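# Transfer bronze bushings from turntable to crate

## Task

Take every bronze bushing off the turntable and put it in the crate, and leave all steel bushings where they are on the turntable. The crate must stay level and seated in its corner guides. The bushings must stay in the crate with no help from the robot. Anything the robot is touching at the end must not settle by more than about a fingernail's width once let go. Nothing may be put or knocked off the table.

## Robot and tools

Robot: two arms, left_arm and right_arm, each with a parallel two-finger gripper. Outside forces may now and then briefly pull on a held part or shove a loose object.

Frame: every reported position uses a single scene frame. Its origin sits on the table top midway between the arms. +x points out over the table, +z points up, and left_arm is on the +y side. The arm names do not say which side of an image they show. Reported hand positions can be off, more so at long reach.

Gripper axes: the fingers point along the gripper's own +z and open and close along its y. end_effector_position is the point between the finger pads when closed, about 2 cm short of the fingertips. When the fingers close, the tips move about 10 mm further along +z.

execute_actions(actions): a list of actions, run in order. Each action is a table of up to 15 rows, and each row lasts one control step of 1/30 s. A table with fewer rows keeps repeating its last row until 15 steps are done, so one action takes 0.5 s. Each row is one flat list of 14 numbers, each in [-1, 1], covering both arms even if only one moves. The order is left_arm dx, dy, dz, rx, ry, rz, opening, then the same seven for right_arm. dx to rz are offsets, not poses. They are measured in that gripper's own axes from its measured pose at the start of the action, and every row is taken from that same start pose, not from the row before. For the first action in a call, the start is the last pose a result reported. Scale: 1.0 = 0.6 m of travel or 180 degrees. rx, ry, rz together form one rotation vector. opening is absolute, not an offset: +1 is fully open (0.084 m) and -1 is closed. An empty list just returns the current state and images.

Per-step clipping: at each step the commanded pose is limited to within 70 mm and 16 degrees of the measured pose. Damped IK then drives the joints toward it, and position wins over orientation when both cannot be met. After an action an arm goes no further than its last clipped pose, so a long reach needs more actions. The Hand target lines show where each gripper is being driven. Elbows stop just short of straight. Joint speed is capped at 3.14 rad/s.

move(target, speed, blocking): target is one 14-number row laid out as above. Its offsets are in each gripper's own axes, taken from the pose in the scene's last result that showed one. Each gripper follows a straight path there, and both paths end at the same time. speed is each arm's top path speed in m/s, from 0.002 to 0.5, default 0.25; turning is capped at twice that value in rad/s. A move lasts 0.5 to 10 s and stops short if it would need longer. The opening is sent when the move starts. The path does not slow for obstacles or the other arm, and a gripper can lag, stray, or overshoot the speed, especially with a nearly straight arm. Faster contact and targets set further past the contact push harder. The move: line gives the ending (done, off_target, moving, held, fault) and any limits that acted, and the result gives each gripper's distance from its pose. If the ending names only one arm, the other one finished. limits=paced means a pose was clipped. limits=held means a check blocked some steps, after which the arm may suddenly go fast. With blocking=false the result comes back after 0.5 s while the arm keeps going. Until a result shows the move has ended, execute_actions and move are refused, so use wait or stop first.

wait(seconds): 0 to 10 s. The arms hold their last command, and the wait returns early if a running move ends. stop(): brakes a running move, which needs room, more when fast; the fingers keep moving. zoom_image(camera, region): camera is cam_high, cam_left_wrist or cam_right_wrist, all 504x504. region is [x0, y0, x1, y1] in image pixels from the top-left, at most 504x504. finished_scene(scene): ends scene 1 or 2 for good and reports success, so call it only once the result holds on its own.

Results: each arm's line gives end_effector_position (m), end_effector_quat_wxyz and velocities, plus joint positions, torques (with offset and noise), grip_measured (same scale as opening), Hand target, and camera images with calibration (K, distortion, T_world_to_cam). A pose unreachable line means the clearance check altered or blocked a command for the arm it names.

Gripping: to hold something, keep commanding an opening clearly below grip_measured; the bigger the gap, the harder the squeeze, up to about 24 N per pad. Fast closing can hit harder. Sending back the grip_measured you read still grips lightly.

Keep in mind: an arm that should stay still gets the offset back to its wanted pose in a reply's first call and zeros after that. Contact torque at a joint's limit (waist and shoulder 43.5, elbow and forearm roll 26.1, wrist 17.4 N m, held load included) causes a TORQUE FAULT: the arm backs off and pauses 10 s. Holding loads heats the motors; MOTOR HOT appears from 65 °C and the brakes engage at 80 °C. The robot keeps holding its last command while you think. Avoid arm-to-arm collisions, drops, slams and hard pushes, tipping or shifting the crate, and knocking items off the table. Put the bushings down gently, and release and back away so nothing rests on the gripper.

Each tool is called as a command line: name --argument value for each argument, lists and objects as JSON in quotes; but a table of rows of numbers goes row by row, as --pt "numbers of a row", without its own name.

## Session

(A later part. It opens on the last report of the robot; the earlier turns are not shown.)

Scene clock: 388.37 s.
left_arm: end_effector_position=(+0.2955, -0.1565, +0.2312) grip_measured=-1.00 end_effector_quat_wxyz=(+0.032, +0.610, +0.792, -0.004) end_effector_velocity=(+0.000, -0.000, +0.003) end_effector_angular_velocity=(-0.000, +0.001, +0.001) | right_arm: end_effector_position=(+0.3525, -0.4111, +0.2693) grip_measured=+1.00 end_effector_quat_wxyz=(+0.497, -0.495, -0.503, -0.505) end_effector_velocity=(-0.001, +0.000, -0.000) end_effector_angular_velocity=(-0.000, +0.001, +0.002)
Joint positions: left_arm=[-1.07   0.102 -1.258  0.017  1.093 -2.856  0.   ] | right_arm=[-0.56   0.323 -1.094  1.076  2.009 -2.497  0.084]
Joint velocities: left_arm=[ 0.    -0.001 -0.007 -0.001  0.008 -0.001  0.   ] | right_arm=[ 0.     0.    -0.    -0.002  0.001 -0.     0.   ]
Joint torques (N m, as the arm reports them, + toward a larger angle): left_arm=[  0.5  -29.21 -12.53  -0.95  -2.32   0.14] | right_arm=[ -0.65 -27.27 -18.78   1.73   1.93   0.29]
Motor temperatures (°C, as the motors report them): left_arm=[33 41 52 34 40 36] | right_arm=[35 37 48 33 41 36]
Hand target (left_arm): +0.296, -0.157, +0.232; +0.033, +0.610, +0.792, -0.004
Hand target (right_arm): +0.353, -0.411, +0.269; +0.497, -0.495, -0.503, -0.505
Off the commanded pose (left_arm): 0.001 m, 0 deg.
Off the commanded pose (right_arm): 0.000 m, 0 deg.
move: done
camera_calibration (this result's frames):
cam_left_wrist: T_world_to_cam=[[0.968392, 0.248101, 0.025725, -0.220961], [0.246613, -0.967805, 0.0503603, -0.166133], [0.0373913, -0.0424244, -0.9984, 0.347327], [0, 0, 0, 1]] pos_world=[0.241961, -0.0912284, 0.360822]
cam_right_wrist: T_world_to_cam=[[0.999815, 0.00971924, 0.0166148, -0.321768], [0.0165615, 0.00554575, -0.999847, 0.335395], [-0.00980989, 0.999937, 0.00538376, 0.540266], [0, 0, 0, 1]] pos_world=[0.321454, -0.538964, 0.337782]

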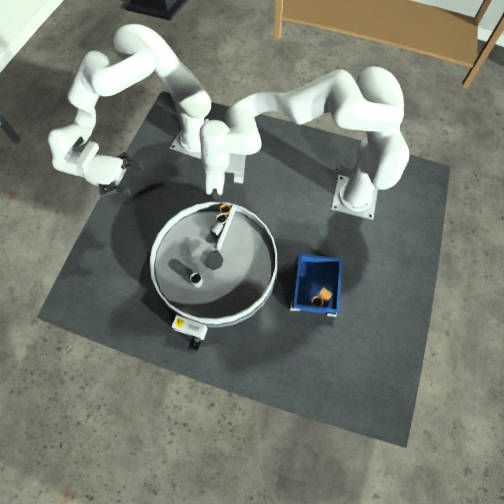

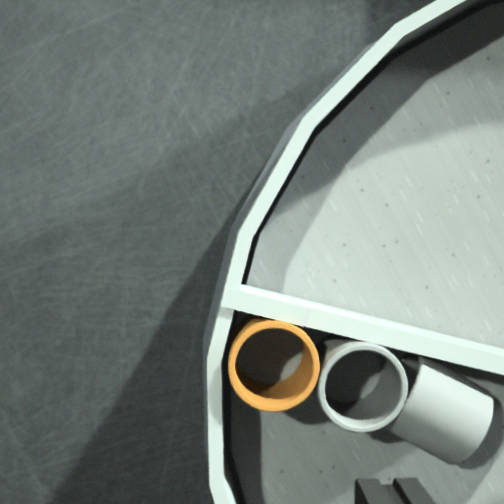

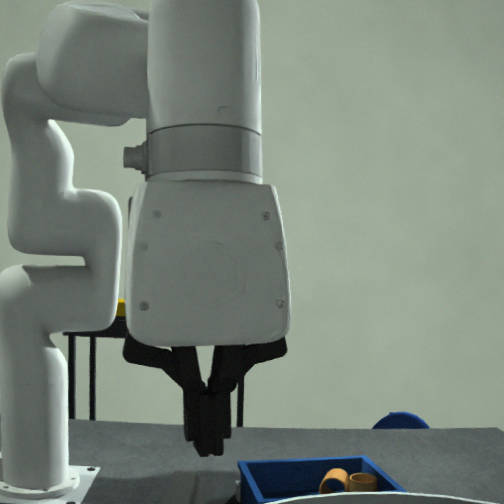

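move --target '[-0.055,-0.0245,0.119,0.008,0.016,0,-1, 0,0,0,0,0,0,1]'

Scene clock: 398.27 s.
left_arm: end_effector_position=(+0.2930, -0.1956, +0.1622) grip_measured=-1.00 end_effector_quat_wxyz=(+0.005, +0.610, +0.792, +0.001) end_effector_velocity=(-0.000, +0.002, -0.006) end_effector_angular_velocity=(+0.011, +0.007, +0.003) | right_arm: end_effector_position=(+0.3525, -0.4111, +0.2693) grip_measured=+1.00 end_effector_quat_wxyz=(+0.497, -0.495, -0.503, -0.505) end_effector_velocity=(-0.000, -0.000, -0.000) end_effector_angular_velocity=(-0.000, +0.001, +0.000)
Joint positions: left_arm=[-1.108  0.314 -1.349  0.007  1.027 -2.889  0.   ] | right_arm=[-0.56   0.323 -1.094  1.076  2.009 -2.497  0.084]
Joint velocities: left_arm=[ 0.001  0.01   0.    -0.     0.002 -0.001  0.   ] | right_arm=[-0.     0.001 -0.    -0.001 -0.     0.001  0.   ]
Joint torques (N m, as the arm reports them, + toward a larger angle): left_arm=[  0.62 -34.69 -11.75  -1.34  -2.31   0.12] | right_arm=[ -0.78 -26.48 -18.71   1.72   1.9    0.32]
Motor temperatures (°C, as the motors report them): left_arm=[33 41 53 34 40 36] | right_arm=[35 38 48 33 41 36]
Hand target (left_arm): +0.293, -0.196, +0.161; +0.004, +0.610, +0.792, +0.001
Hand target (right_arm): +0.353, -0.411, +0.269; +0.497, -0.495, -0.503, -0.505
Off the commanded pose (left_arm): 0.001 m, 0 deg.
Off the commanded pose (right_arm): 0.000 m, 0 deg.
move: done
camera_calibration (this result's frames):
cam_left_wrist: T_world_to_cam=[[0.968828, 0.247734, 0.000621677, -0.203222], [0.247732, -0.968827, 0.00174486, -0.19256], [0.00103456, -0.00153646, -0.999998, 0.295799], [0, 0, 0, 1]] pos_world=[0.244285, -0.135758, 0.29626]
cam_right_wrist: T_world_to_cam=[[0.999815, 0.0097193, 0.0166148, -0.321768], [0.0165614, 0.00554575, -0.999847, 0.335395], [-0.00980995, 0.999937, 0.00538376, 0.540266], [0, 0, 0, 1]] pos_world=[0.321454, -0.538964, 0.337781]

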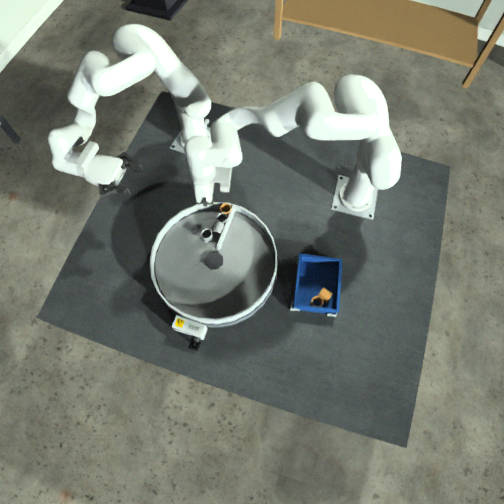

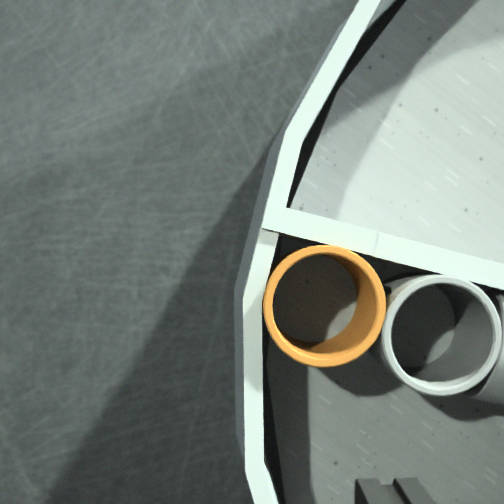

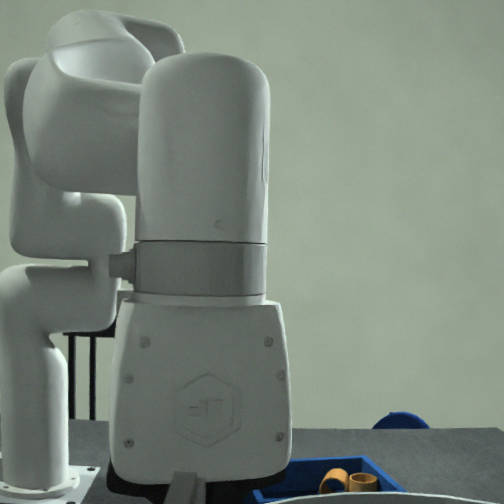

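move --target '[0,0,0.112,0,0,0,-1, 0,0,0,0,0,0,1]' --speed 0.1

move --target '[0.067,0.017,0,0,0,0,-1, 0,0,0,0,0,0,1]' --speed 0.05

move --target '[-0.016,0.065,0,0,0,0,-1, 0,0,0,0,0,0,1]' --speed 0.06

move --target '[-0.033,0,0,0,0,0,-1, 0,0,0,0,0,0,1]' --speed 0.12

move --target '[0.004,-0.063,0,0,0,0,0.45, 0,0,0,0,0,0,1]' --speed 0.12

move --target '[0.07,0,0,0,0,0,0.45, 0,0,0,0,0,0,1]' --speed 0.07

move --target '[0,0,0,0,0,0,-1, 0,0,0,0,0,0,1]'

move --target '[0,0,-0.2,0,0,0,-1, 0,0,0,0,0,0,1]' --speed 0.12

Scene clock: 413.17 s.
left_arm: end_effector_position=(+0.2970, -0.2034, +0.1113) grip_measured=-1.00 end_effector_quat_wxyz=(+0.020, +0.611, +0.792, -0.005) end_effector_velocity=(+0.004, +0.001, +0.000) end_effector_angular_velocity=(-0.004, -0.006, +0.005) | right_arm: end_effector_position=(+0.3525, -0.4111, +0.2693) grip_measured=+1.00 end_effector_quat_wxyz=(+0.497, -0.495, -0.503, -0.505) end_effector_velocity=(+0.000, -0.000, -0.000) end_effector_angular_velocity=(-0.000, -0.000, -0.002)
Joint positions: left_arm=[-1.108  0.385 -1.289  0.007  0.863 -2.89   0.   ] | right_arm=[-0.56   0.323 -1.094  1.076  2.009 -2.497  0.084]
Joint velocities: left_arm=[ 0.007 -0.002  0.004  0.004 -0.009 -0.     0.   ] | right_arm=[-0.     0.001  0.     0.001 -0.001 -0.     0.   ]
Joint torques (N m, as the arm reports them, + toward a larger angle): left_arm=[ 1.99  3.45  0.88 -0.02 -2.06  0.28] | right_arm=[ -0.51 -26.84 -18.82   1.72   1.92   0.22]
Motor temperatures (°C, as the motors report them): left_arm=[33 41 53 34 40 36] | right_arm=[35 38 49 33 41 36]
Hand target (left_arm): +0.293, -0.196, +0.095; +0.005, +0.611, +0.792, +0.001
Hand target (right_arm): +0.353, -0.411, +0.269; +0.497, -0.495, -0.503, -0.505
Off the commanded pose (left_arm): 0.018 m, 2 deg.
Off the commanded pose (right_arm): 0.000 m, 0 deg.
move: off_target (left_arm)
camera_calibration (this result's frames):
cam_left_wrist: T_world_to_cam=[[0.968976, 0.247008, 0.00852426, -0.206198], [0.246613, -0.968558, 0.0328221, -0.204037], [0.0163636, -0.0297017, -0.999425, 0.234547], [0, 0, 0, 1]] pos_world=[0.246281, -0.139723, 0.242867]
cam_right_wrist: T_world_to_cam=[[0.999815, 0.00971927, 0.0166149, -0.321768], [0.0165615, 0.0055459, -0.999847, 0.335395], [-0.00980994, 0.999937, 0.00538391, 0.540266], [0, 0, 0, 1]] pos_world=[0.321454, -0.538964, 0.337781]

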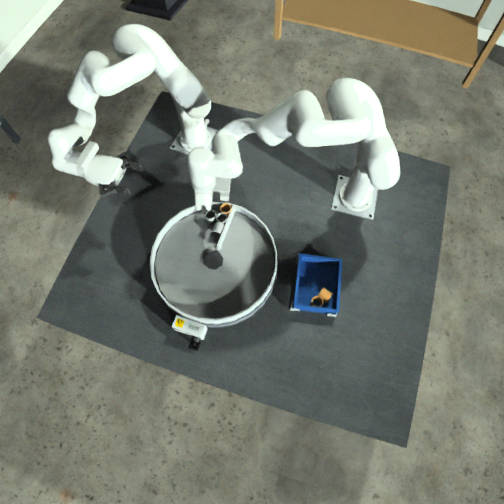

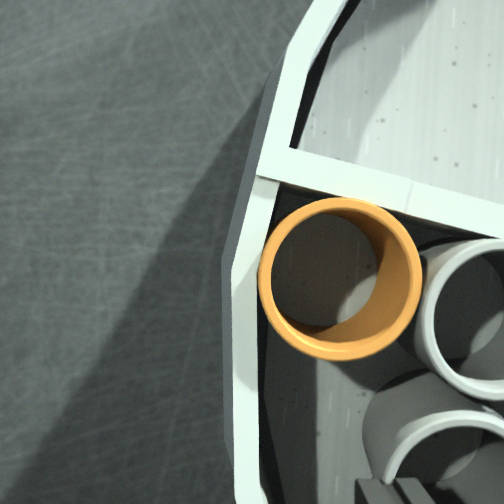

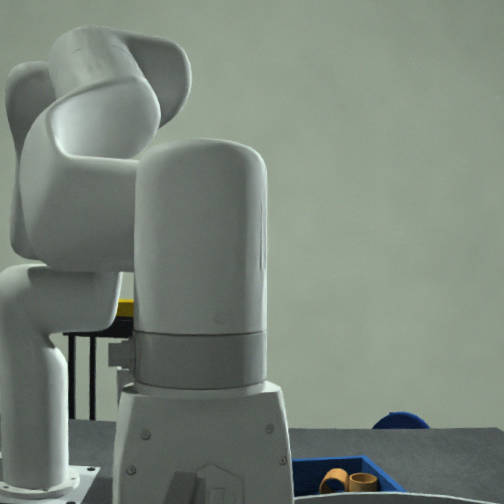

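Scene clock: 414.47 s.
left_arm: end_effector_position=(+0.2976, -0.1623, +0.1121) grip_measured=-1.00 end_effector_quat_wxyz=(+0.021, +0.610, +0.792, -0.006) end_effector_velocity=(+0.001, +0.002, +0.000) end_effector_angular_velocity=(-0.002, -0.002, +0.002) | right_arm: end_effector_position=(+0.3525, -0.4111, +0.2693) grip_measured=+1.00 end_effector_quat_wxyz=(+0.497, -0.495, -0.503, -0.505) end_effector_velocity=(+0.000, -0.000, +0.001) end_effector_angular_velocity=(+0.001, -0.000, -0.001)
Joint positions: left_arm=[-1.068  0.274 -1.128  0.006  0.811 -2.85   0.   ] | right_arm=[-0.56   0.323 -1.094  1.076  2.009 -2.497  0.084]
Joint velocities: left_arm=[ 0.003 -0.006  0.008  0.001 -0.005  0.     0.   ] | right_arm=[-0.    -0.    -0.     0.002  0.     0.001  0.   ]
Joint torques (N m, as the arm reports them, + toward a larger angle): left_arm=[-0.48 -7.59 -2.26 -1.46 -1.01  0.23] | right_arm=[ -0.81 -27.29 -18.78   1.54   1.95   0.13]
Motor temperatures (°C, as the motors report them): left_arm=[33 41 52 34 40 36] | right_arm=[35 38 49 33 41 36]
Hand target (left_arm): +0.297, -0.162, +0.110; +0.020, +0.611, +0.792, -0.005
Hand target (right_arm): +0.353, -0.411, +0.269; +0.497, -0.495, -0.503, -0.505
Off the commanded pose (left_arm): 0.002 m, 0 deg.
Off the commanded pose (right_arm): 0.000 m, 0 deg.
move: done
camera_calibration (this result's frames):
cam_left_wrist: T_world_to_cam=[[0.968796, 0.247663, 0.00985904, -0.216948], [0.247176, -0.968313, 0.0357008, -0.164867], [0.0183884, -0.0321498, -0.999314, 0.235538], [0, 0, 0, 1]] pos_world=[0.246598, -0.0983407, 0.243402]
cam_right_wrist: T_world_to_cam=[[0.999815, 0.0097193, 0.0166149, -0.321768], [0.0165615, 0.00554593, -0.999847, 0.335395], [-0.00980996, 0.999937, 0.00538393, 0.540266], [0, 0, 0, 1]] pos_world=[0.321454, -0.538964, 0.337781]

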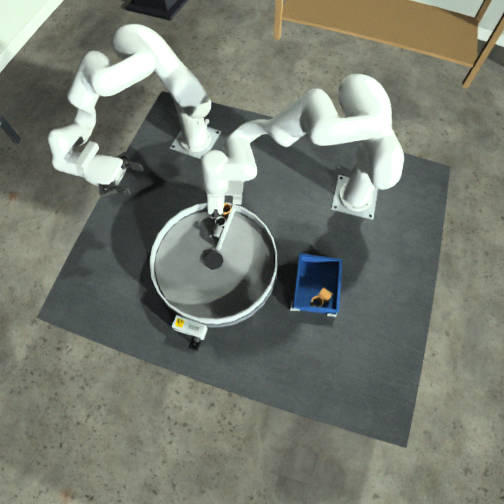

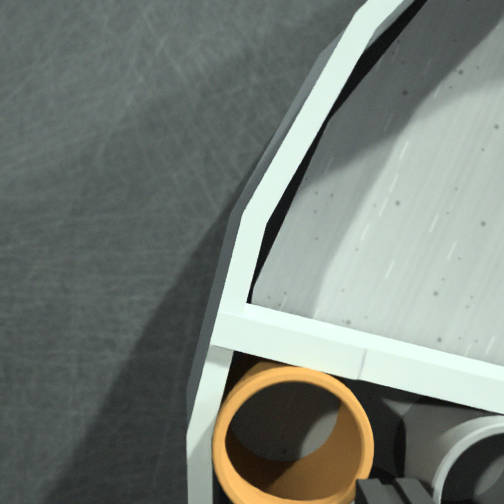

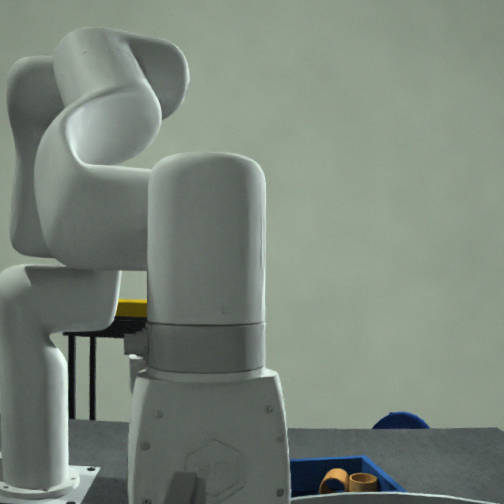

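Scene clock: 415.47 s.
left_arm: end_effector_position=(+0.3367, -0.1596, +0.1100) grip_measured=-1.00 end_effector_quat_wxyz=(+0.018, +0.610, +0.792, -0.005) end_effector_velocity=(-0.010, +0.002, -0.007) end_effector_angular_velocity=(+0.018, +0.021, -0.008) | right_arm: end_effector_position=(+0.3525, -0.4111, +0.2693) grip_measured=+1.00 end_effector_quat_wxyz=(+0.497, -0.495, -0.503, -0.505) end_effector_velocity=(-0.000, +0.000, +0.000) end_effector_angular_velocity=(+0.002, -0.001, +0.001)
Joint positions: left_arm=[-1.003  0.341 -1.221  0.002  0.843 -2.783  0.   ] | right_arm=[-0.56   0.323 -1.094  1.076  2.009 -2.497  0.084]
Joint velocities: left_arm=[-0.01   0.006  0.006 -0.009  0.015  0.004  0.   ] | right_arm=[ 0.     0.    -0.     0.     0.002 -0.001  0.   ]
Joint torques (N m, as the arm reports them, + toward a larger angle): left_arm=[ -1.81 -28.16  -9.08  -1.36  -0.71  -0.12] | right_arm=[ -0.56 -26.91 -18.61   1.73   2.02   0.27]
Motor temperatures (°C, as the motors report them): left_arm=[33 41 52 34 39 36] | right_arm=[35 38 49 33 41 36]
Hand target (left_arm): +0.338, -0.162, +0.113; +0.021, +0.610, +0.792, -0.006
Hand target (right_arm): +0.353, -0.411, +0.269; +0.497, -0.495, -0.503, -0.505
Off the commanded pose (left_arm): 0.004 m, 0 deg.
Off the commanded pose (right_arm): 0.000 m, 0 deg.
move: off_target (left_arm)
camera_calibration (this result's frames):
cam_left_wrist: T_world_to_cam=[[0.96873, 0.248001, 0.00762228, -0.255126], [0.247694, -0.968413, 0.0287001, -0.171333], [0.0144992, -0.0259146, -0.999559, 0.235147], [0, 0, 0, 1]] pos_world=[0.286177, -0.0965557, 0.241905]
cam_right_wrist: T_world_to_cam=[[0.999815, 0.0097192, 0.0166149, -0.321768], [0.0165615, 0.00554607, -0.999847, 0.335395], [-0.00980986, 0.999937, 0.00538408, 0.540265], [0, 0, 0, 1]] pos_world=[0.321454, -0.538964, 0.337781]

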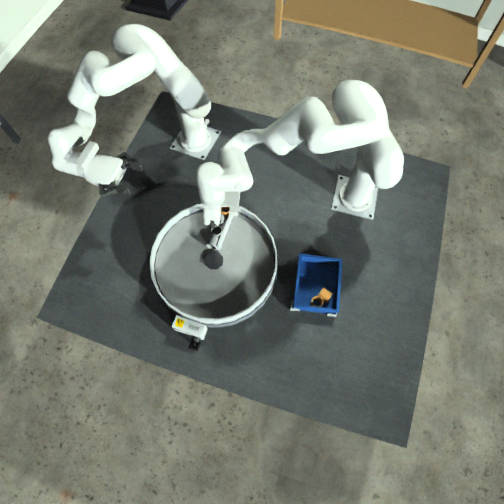

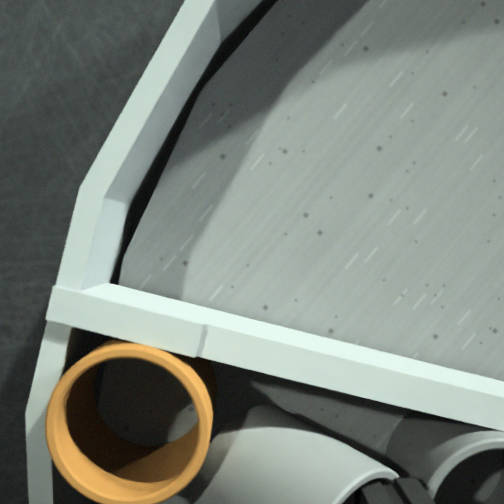

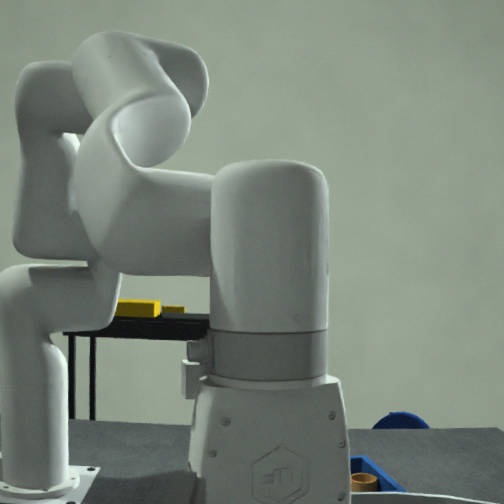

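Scene clock: 416.27 s.
left_arm: end_effector_position=(+0.3417, -0.1786, +0.1106) grip_measured=-1.00 end_effector_quat_wxyz=(+0.018, +0.610, +0.792, -0.004) end_effector_velocity=(+0.002, -0.000, +0.000) end_effector_angular_velocity=(-0.000, +0.000, +0.003) | right_arm: end_effector_position=(+0.3525, -0.4111, +0.2693) grip_measured=+1.00 end_effector_quat_wxyz=(+0.497, -0.495, -0.503, -0.505) end_effector_velocity=(-0.000, -0.000, -0.000) end_effector_angular_velocity=(-0.001, -0.000, +0.001)
Joint positions: left_arm=[-1.016  0.398 -1.306  0.003  0.872 -2.796  0.   ] | right_arm=[-0.56   0.323 -1.094  1.076  2.009 -2.497  0.084]
Joint velocities: left_arm=[ 0.002  0.003 -0.006 -0.     0.003 -0.     0.   ] | right_arm=[ 0.    -0.    -0.001 -0.002  0.    -0.     0.   ]
Joint torques (N m, as the arm reports them, + toward a larger angle): left_arm=[ -0.18 -35.36 -11.51  -1.45  -2.15   0.25] | right_arm=[ -0.92 -26.88 -18.65   1.63   2.09   0.25]
Motor temperatures (°C, as the motors report them): left_arm=[33 41 52 34 39 36] | right_arm=[35 38 49 33 41 36]
Hand target (left_arm): +0.342, -0.179, +0.111; +0.018, +0.610, +0.792, -0.005
Hand target (right_arm): +0.353, -0.411, +0.269; +0.497, -0.495, -0.503, -0.505
Off the commanded pose (left_arm): 0.000 m, 0 deg.
Off the commanded pose (right_arm): 0.000 m, 0 deg.
move: done
camera_calibration (this result's frames):
cam_left_wrist: T_world_to_cam=[[0.96872, 0.248039, 0.00759732, -0.25523], [0.247734, -0.968406, 0.0286064, -0.190967], [0.0144528, -0.0258295, -0.999562, 0.23526], [0, 0, 0, 1]] pos_world=[0.291156, -0.11555, 0.242559]
cam_right_wrist: T_world_to_cam=[[0.999815, 0.00971929, 0.0166149, -0.321768], [0.0165616, 0.00554592, -0.999847, 0.335395], [-0.00980995, 0.999937, 0.00538392, 0.540266], [0, 0, 0, 1]] pos_world=[0.321454, -0.538964, 0.337781]

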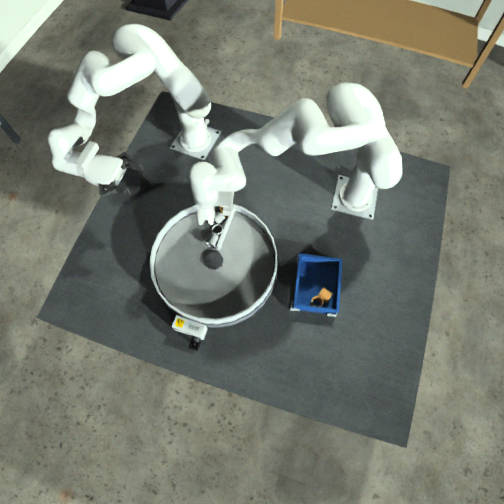

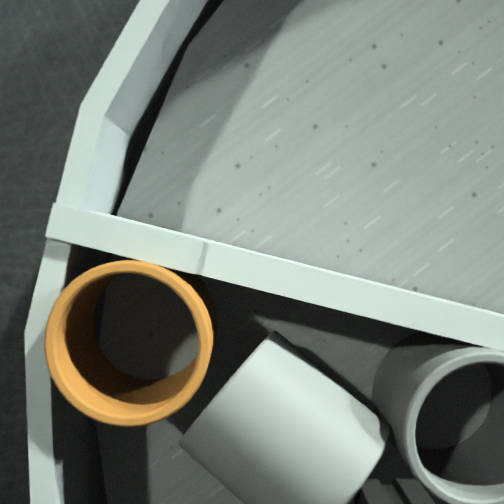

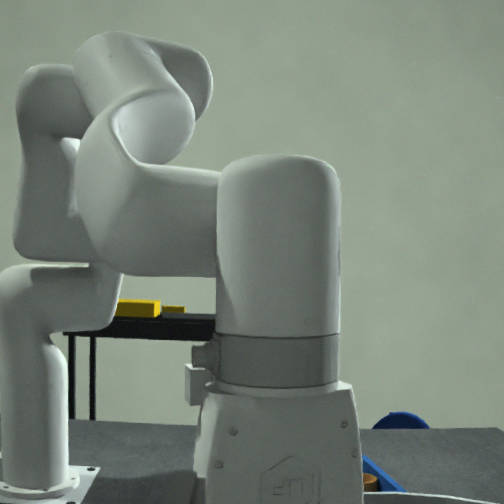

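Scene clock: 417.10 s.
left_arm: end_effector_position=(+0.3042, -0.1850, +0.1086) grip_measured=+0.44 end_effector_quat_wxyz=(+0.016, +0.610, +0.792, -0.004) end_effector_velocity=(+0.002, -0.005, +0.008) end_effector_angular_velocity=(-0.017, -0.011, +0.002) | right_arm: end_effector_position=(+0.3525, -0.4111, +0.2693) grip_measured=+1.00 end_effector_quat_wxyz=(+0.497, -0.495, -0.503, -0.505) end_effector_velocity=(-0.000, -0.000, -0.000) end_effector_angular_velocity=(-0.002, +0.001, -0.000)
Joint positions: left_arm=[-1.08   0.356 -1.239  0.006  0.85  -2.862  0.063] | right_arm=[-0.56   0.323 -1.094  1.076  2.009 -2.497  0.084]
Joint velocities: left_arm=[-0.002 -0.009 -0.006  0.001 -0.004 -0.005  0.   ] | right_arm=[ 0.    -0.     0.    -0.001 -0.001  0.     0.   ]
Joint torques (N m, as the arm reports them, + toward a larger angle): left_arm=[ -0.24 -34.27 -11.2   -1.04  -2.37  -0.04] | right_arm=[ -0.59 -26.8  -18.68   1.67   1.86   0.22]
Motor temperatures (°C, as the motors report them): left_arm=[33 41 52 34 39 36] | right_arm=[35 38 49 33 41 36]
Hand target (left_arm): +0.305, -0.186, +0.110; +0.018, +0.610, +0.792, -0.005
Hand target (right_arm): +0.353, -0.411, +0.269; +0.497, -0.495, -0.503, -0.505
Off the commanded pose (left_arm): 0.002 m, 0 deg.
Off the commanded pose (right_arm): 0.000 m, 0 deg.
move: done
camera_calibration (this result's frames):
cam_left_wrist: T_world_to_cam=[[0.968672, 0.248262, 0.00643605, -0.217185], [0.248029, -0.96842, 0.0254011, -0.187575], [0.0125389, -0.023009, -0.999657, 0.234726], [0, 0, 0, 1]] pos_world=[0.253961, -0.122332, 0.240808]
cam_right_wrist: T_world_to_cam=[[0.999815, 0.00971917, 0.0166149, -0.321768], [0.0165615, 0.00554607, -0.999847, 0.335395], [-0.00980984, 0.999937, 0.00538408, 0.540265], [0, 0, 0, 1]] pos_world=[0.321454, -0.538964, 0.337781]

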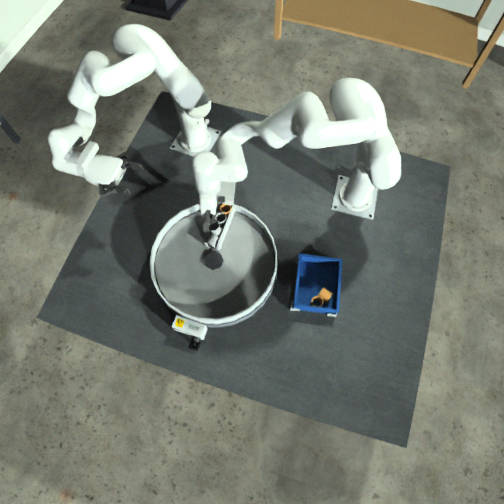

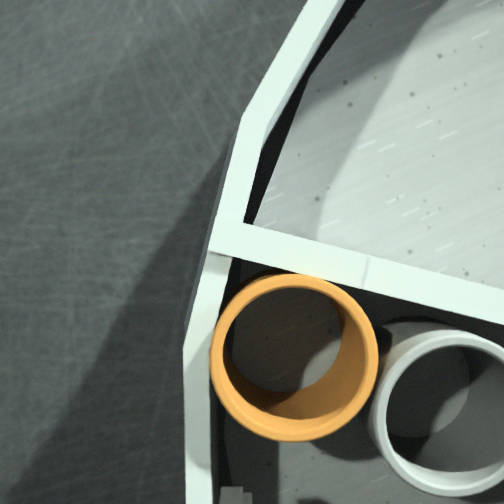

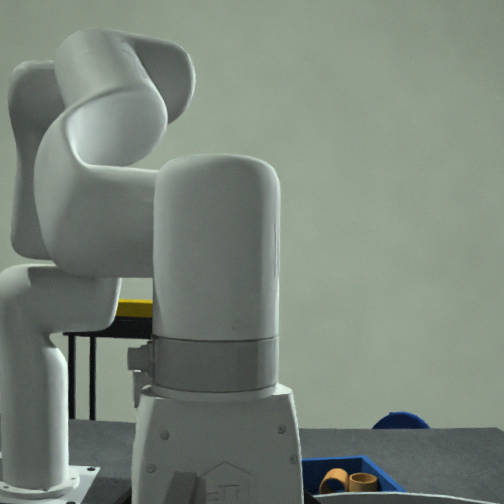

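Scene clock: 418.10 s.
left_arm: end_effector_position=(+0.2942, -0.1458, +0.1090) grip_measured=+0.45 end_effector_quat_wxyz=(+0.018, +0.610, +0.792, -0.005) end_effector_velocity=(-0.001, +0.002, -0.001) end_effector_angular_velocity=(+0.003, +0.001, -0.000) | right_arm: end_effector_position=(+0.3525, -0.4111, +0.2693) grip_measured=+1.00 end_effector_quat_wxyz=(+0.497, -0.495, -0.503, -0.505) end_effector_velocity=(+0.000, -0.000, -0.000) end_effector_angular_velocity=(-0.002, -0.000, -0.001)
Joint positions: left_arm=[-1.056  0.235 -1.066  0.005  0.793 -2.838  0.063] | right_arm=[-0.56   0.323 -1.094  1.076  2.009 -2.497  0.084]
Joint velocities: left_arm=[ 0.001 -0.003  0.007  0.    -0.     0.001  0.   ] | right_arm=[-0.    -0.001 -0.    -0.    -0.001  0.     0.   ]
Joint torques (N m, as the arm reports them, + toward a larger angle): left_arm=[  0.89 -16.12  -4.48  -0.64  -0.05   0.15] | right_arm=[ -0.7  -27.09 -18.8    1.67   1.86   0.15]
Motor temperatures (°C, as the motors report them): left_arm=[33 41 51 34 39 36] | right_arm=[35 38 49 33 41 36]
Hand target (left_arm): +0.294, -0.144, +0.107; +0.016, +0.610, +0.792, -0.004
Hand target (right_arm): +0.353, -0.411, +0.269; +0.497, -0.495, -0.503, -0.505
Off the commanded pose (left_arm): 0.002 m, 0 deg.
Off the commanded pose (right_arm): 0.000 m, 0 deg.
move: done
camera_calibration (this result's frames):
cam_left_wrist: T_world_to_cam=[[0.968682, 0.248186, 0.00767842, -0.217391], [0.247862, -0.968338, 0.0297529, -0.147507], [0.0148195, -0.0269179, -0.999528, 0.234936], [0, 0, 0, 1]] pos_world=[0.243662, -0.0825592, 0.240883]
cam_right_wrist: T_world_to_cam=[[0.999815, 0.00971911, 0.0166149, -0.321768], [0.0165615, 0.00554602, -0.999847, 0.335395], [-0.00980977, 0.999937, 0.00538403, 0.540265], [0, 0, 0, 1]] pos_world=[0.321454, -0.538964, 0.337781]

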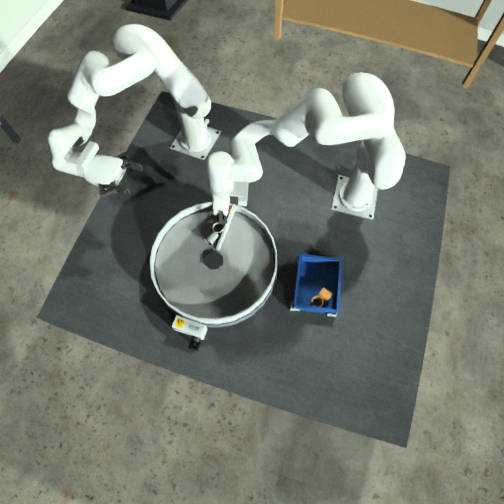

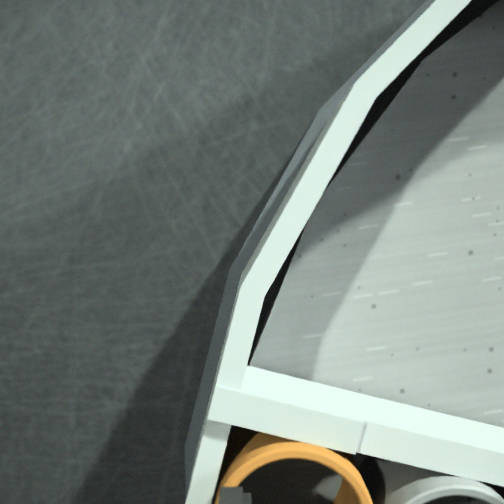

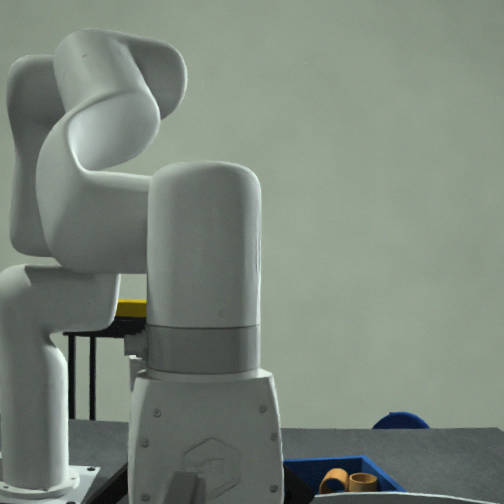

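Scene clock: 418.80 s.
left_arm: end_effector_position=(+0.2953, -0.1474, +0.1123) grip_measured=-1.00 end_effector_quat_wxyz=(+0.021, +0.610, +0.792, -0.006) end_effector_velocity=(-0.000, +0.000, -0.000) end_effector_angular_velocity=(-0.000, -0.001, -0.001) | right_arm: end_effector_position=(+0.3525, -0.4111, +0.2693) grip_measured=+1.00 end_effector_quat_wxyz=(+0.497, -0.495, -0.503, -0.505) end_effector_velocity=(+0.000, -0.000, -0.000) end_effector_angular_velocity=(-0.003, -0.000, -0.001)
Joint positions: left_arm=[-1.056  0.231 -1.069  0.005  0.794 -2.838  0.   ] | right_arm=[-0.56   0.323 -1.094  1.076  2.009 -2.497  0.084]
Joint velocities: left_arm=[-0.    -0.002  0.004  0.001 -0.003  0.001  0.   ] | right_arm=[ 0.    -0.001 -0.001 -0.    -0.002  0.001  0.   ]
Joint torques (N m, as the arm reports them, + toward a larger angle): left_arm=[-1.42 -6.96 -2.16 -1.72  0.03 -0.02] | right_arm=[ -0.64 -27.14 -18.74   1.59   1.95   0.34]
Motor temperatures (°C, as the motors report them): left_arm=[33 41 51 34 39 36] | right_arm=[35 38 49 33 41 36]
Hand target (left_arm): +0.294, -0.146, +0.109; +0.018, +0.610, +0.792, -0.005
Hand target (right_arm): +0.353, -0.411, +0.269; +0.497, -0.495, -0.503, -0.505
Off the commanded pose (left_arm): 0.004 m, 0 deg.
Off the commanded pose (right_arm): 0.000 m, 0 deg.
move: off_target (left_arm)
camera_calibration (this result's frames):
cam_left_wrist: T_world_to_cam=[[0.968626, 0.248331, 0.00976018, -0.218261], [0.247839, -0.968127, 0.0361467, -0.150177], [0.0184254, -0.0325936, -0.999299, 0.2362], [0, 0, 0, 1]] pos_world=[0.244281, -0.0834904, 0.243593]
cam_right_wrist: T_world_to_cam=[[0.999815, 0.00971922, 0.0166149, -0.321768], [0.0165615, 0.00554604, -0.999847, 0.335395], [-0.00980989, 0.999937, 0.00538404, 0.540266], [0, 0, 0, 1]] pos_world=[0.321454, -0.538964, 0.337781]

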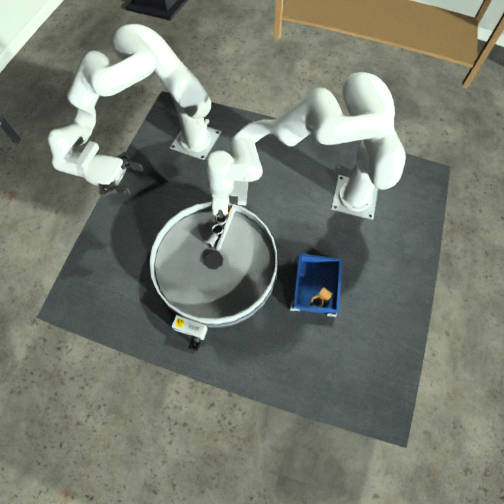

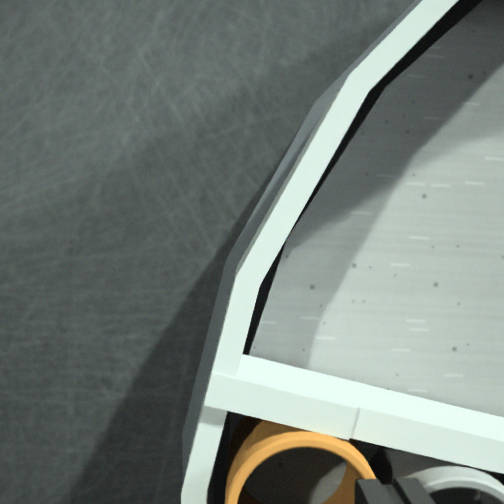

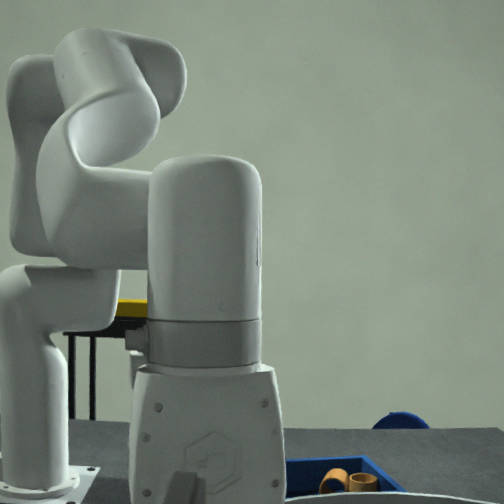

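Scene clock: 420.20 s.
left_arm: end_effector_position=(+0.2921, -0.1426, +0.2313) grip_measured=-1.00 end_effector_quat_wxyz=(+0.021, +0.610, +0.792, -0.006) end_effector_velocity=(+0.000, -0.000, +0.003) end_effector_angular_velocity=(+0.001, -0.001, -0.001) | right_arm: end_effector_position=(+0.3525, -0.4111, +0.2693) grip_measured=+1.00 end_effector_quat_wxyz=(+0.497, -0.495, -0.503, -0.505) end_effector_velocity=(-0.000, +0.000, -0.001) end_effector_angular_velocity=(-0.000, +0.001, +0.002)
Joint positions: left_arm=[-1.057  0.071 -1.226  0.004  1.111 -2.838  0.   ] | right_arm=[-0.56   0.323 -1.094  1.076  2.009 -2.497  0.084]
Joint velocities: left_arm=[-0.    -0.001 -0.007  0.001  0.008  0.001  0.   ] | right_arm=[ 0.     0.001 -0.001 -0.002  0.001 -0.     0.   ]
Joint torques (N m, as the arm reports them, + toward a larger angle): left_arm=[  0.23 -29.09 -12.54  -1.08  -2.22   0.  ] | right_arm=[ -0.94 -26.83 -18.73   1.77   1.89   0.24]
Motor temperatures (°C, as the motors report them): left_arm=[33 41 51 34 39 36] | right_arm=[35 38 49 33 41 36]
Hand target (left_arm): +0.292, -0.143, +0.232; +0.021, +0.610, +0.792, -0.006
Hand target (right_arm): +0.353, -0.411, +0.269; +0.497, -0.495, -0.503, -0.505
Off the commanded pose (left_arm): 0.001 m, 0 deg.
Off the commanded pose (right_arm): 0.000 m, 0 deg.
move: done
camera_calibration (this result's frames):
cam_left_wrist: T_world_to_cam=[[0.968523, 0.248737, 0.00965506, -0.217357], [0.248271, -0.968062, 0.0348917, -0.148826], [0.0180255, -0.0313963, -0.999344, 0.355672], [0, 0, 0, 1]] pos_world=[0.241053, -0.0788417, 0.36273]
cam_right_wrist: T_world_to_cam=[[0.999815, 0.00971905, 0.016615, -0.321769], [0.0165616, 0.00554598, -0.999847, 0.335395], [-0.00980972, 0.999937, 0.00538399, 0.540266], [0, 0, 0, 1]] pos_world=[0.321454, -0.538964, 0.337781]

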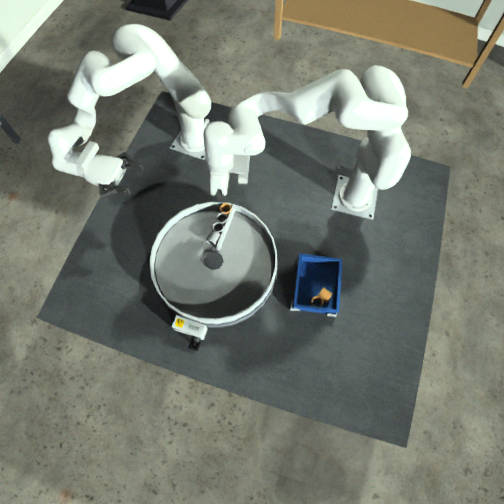

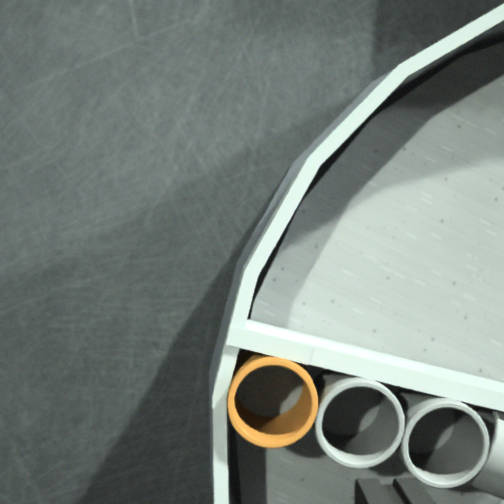

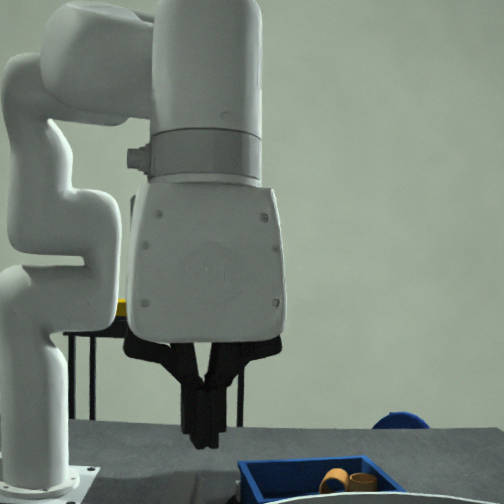

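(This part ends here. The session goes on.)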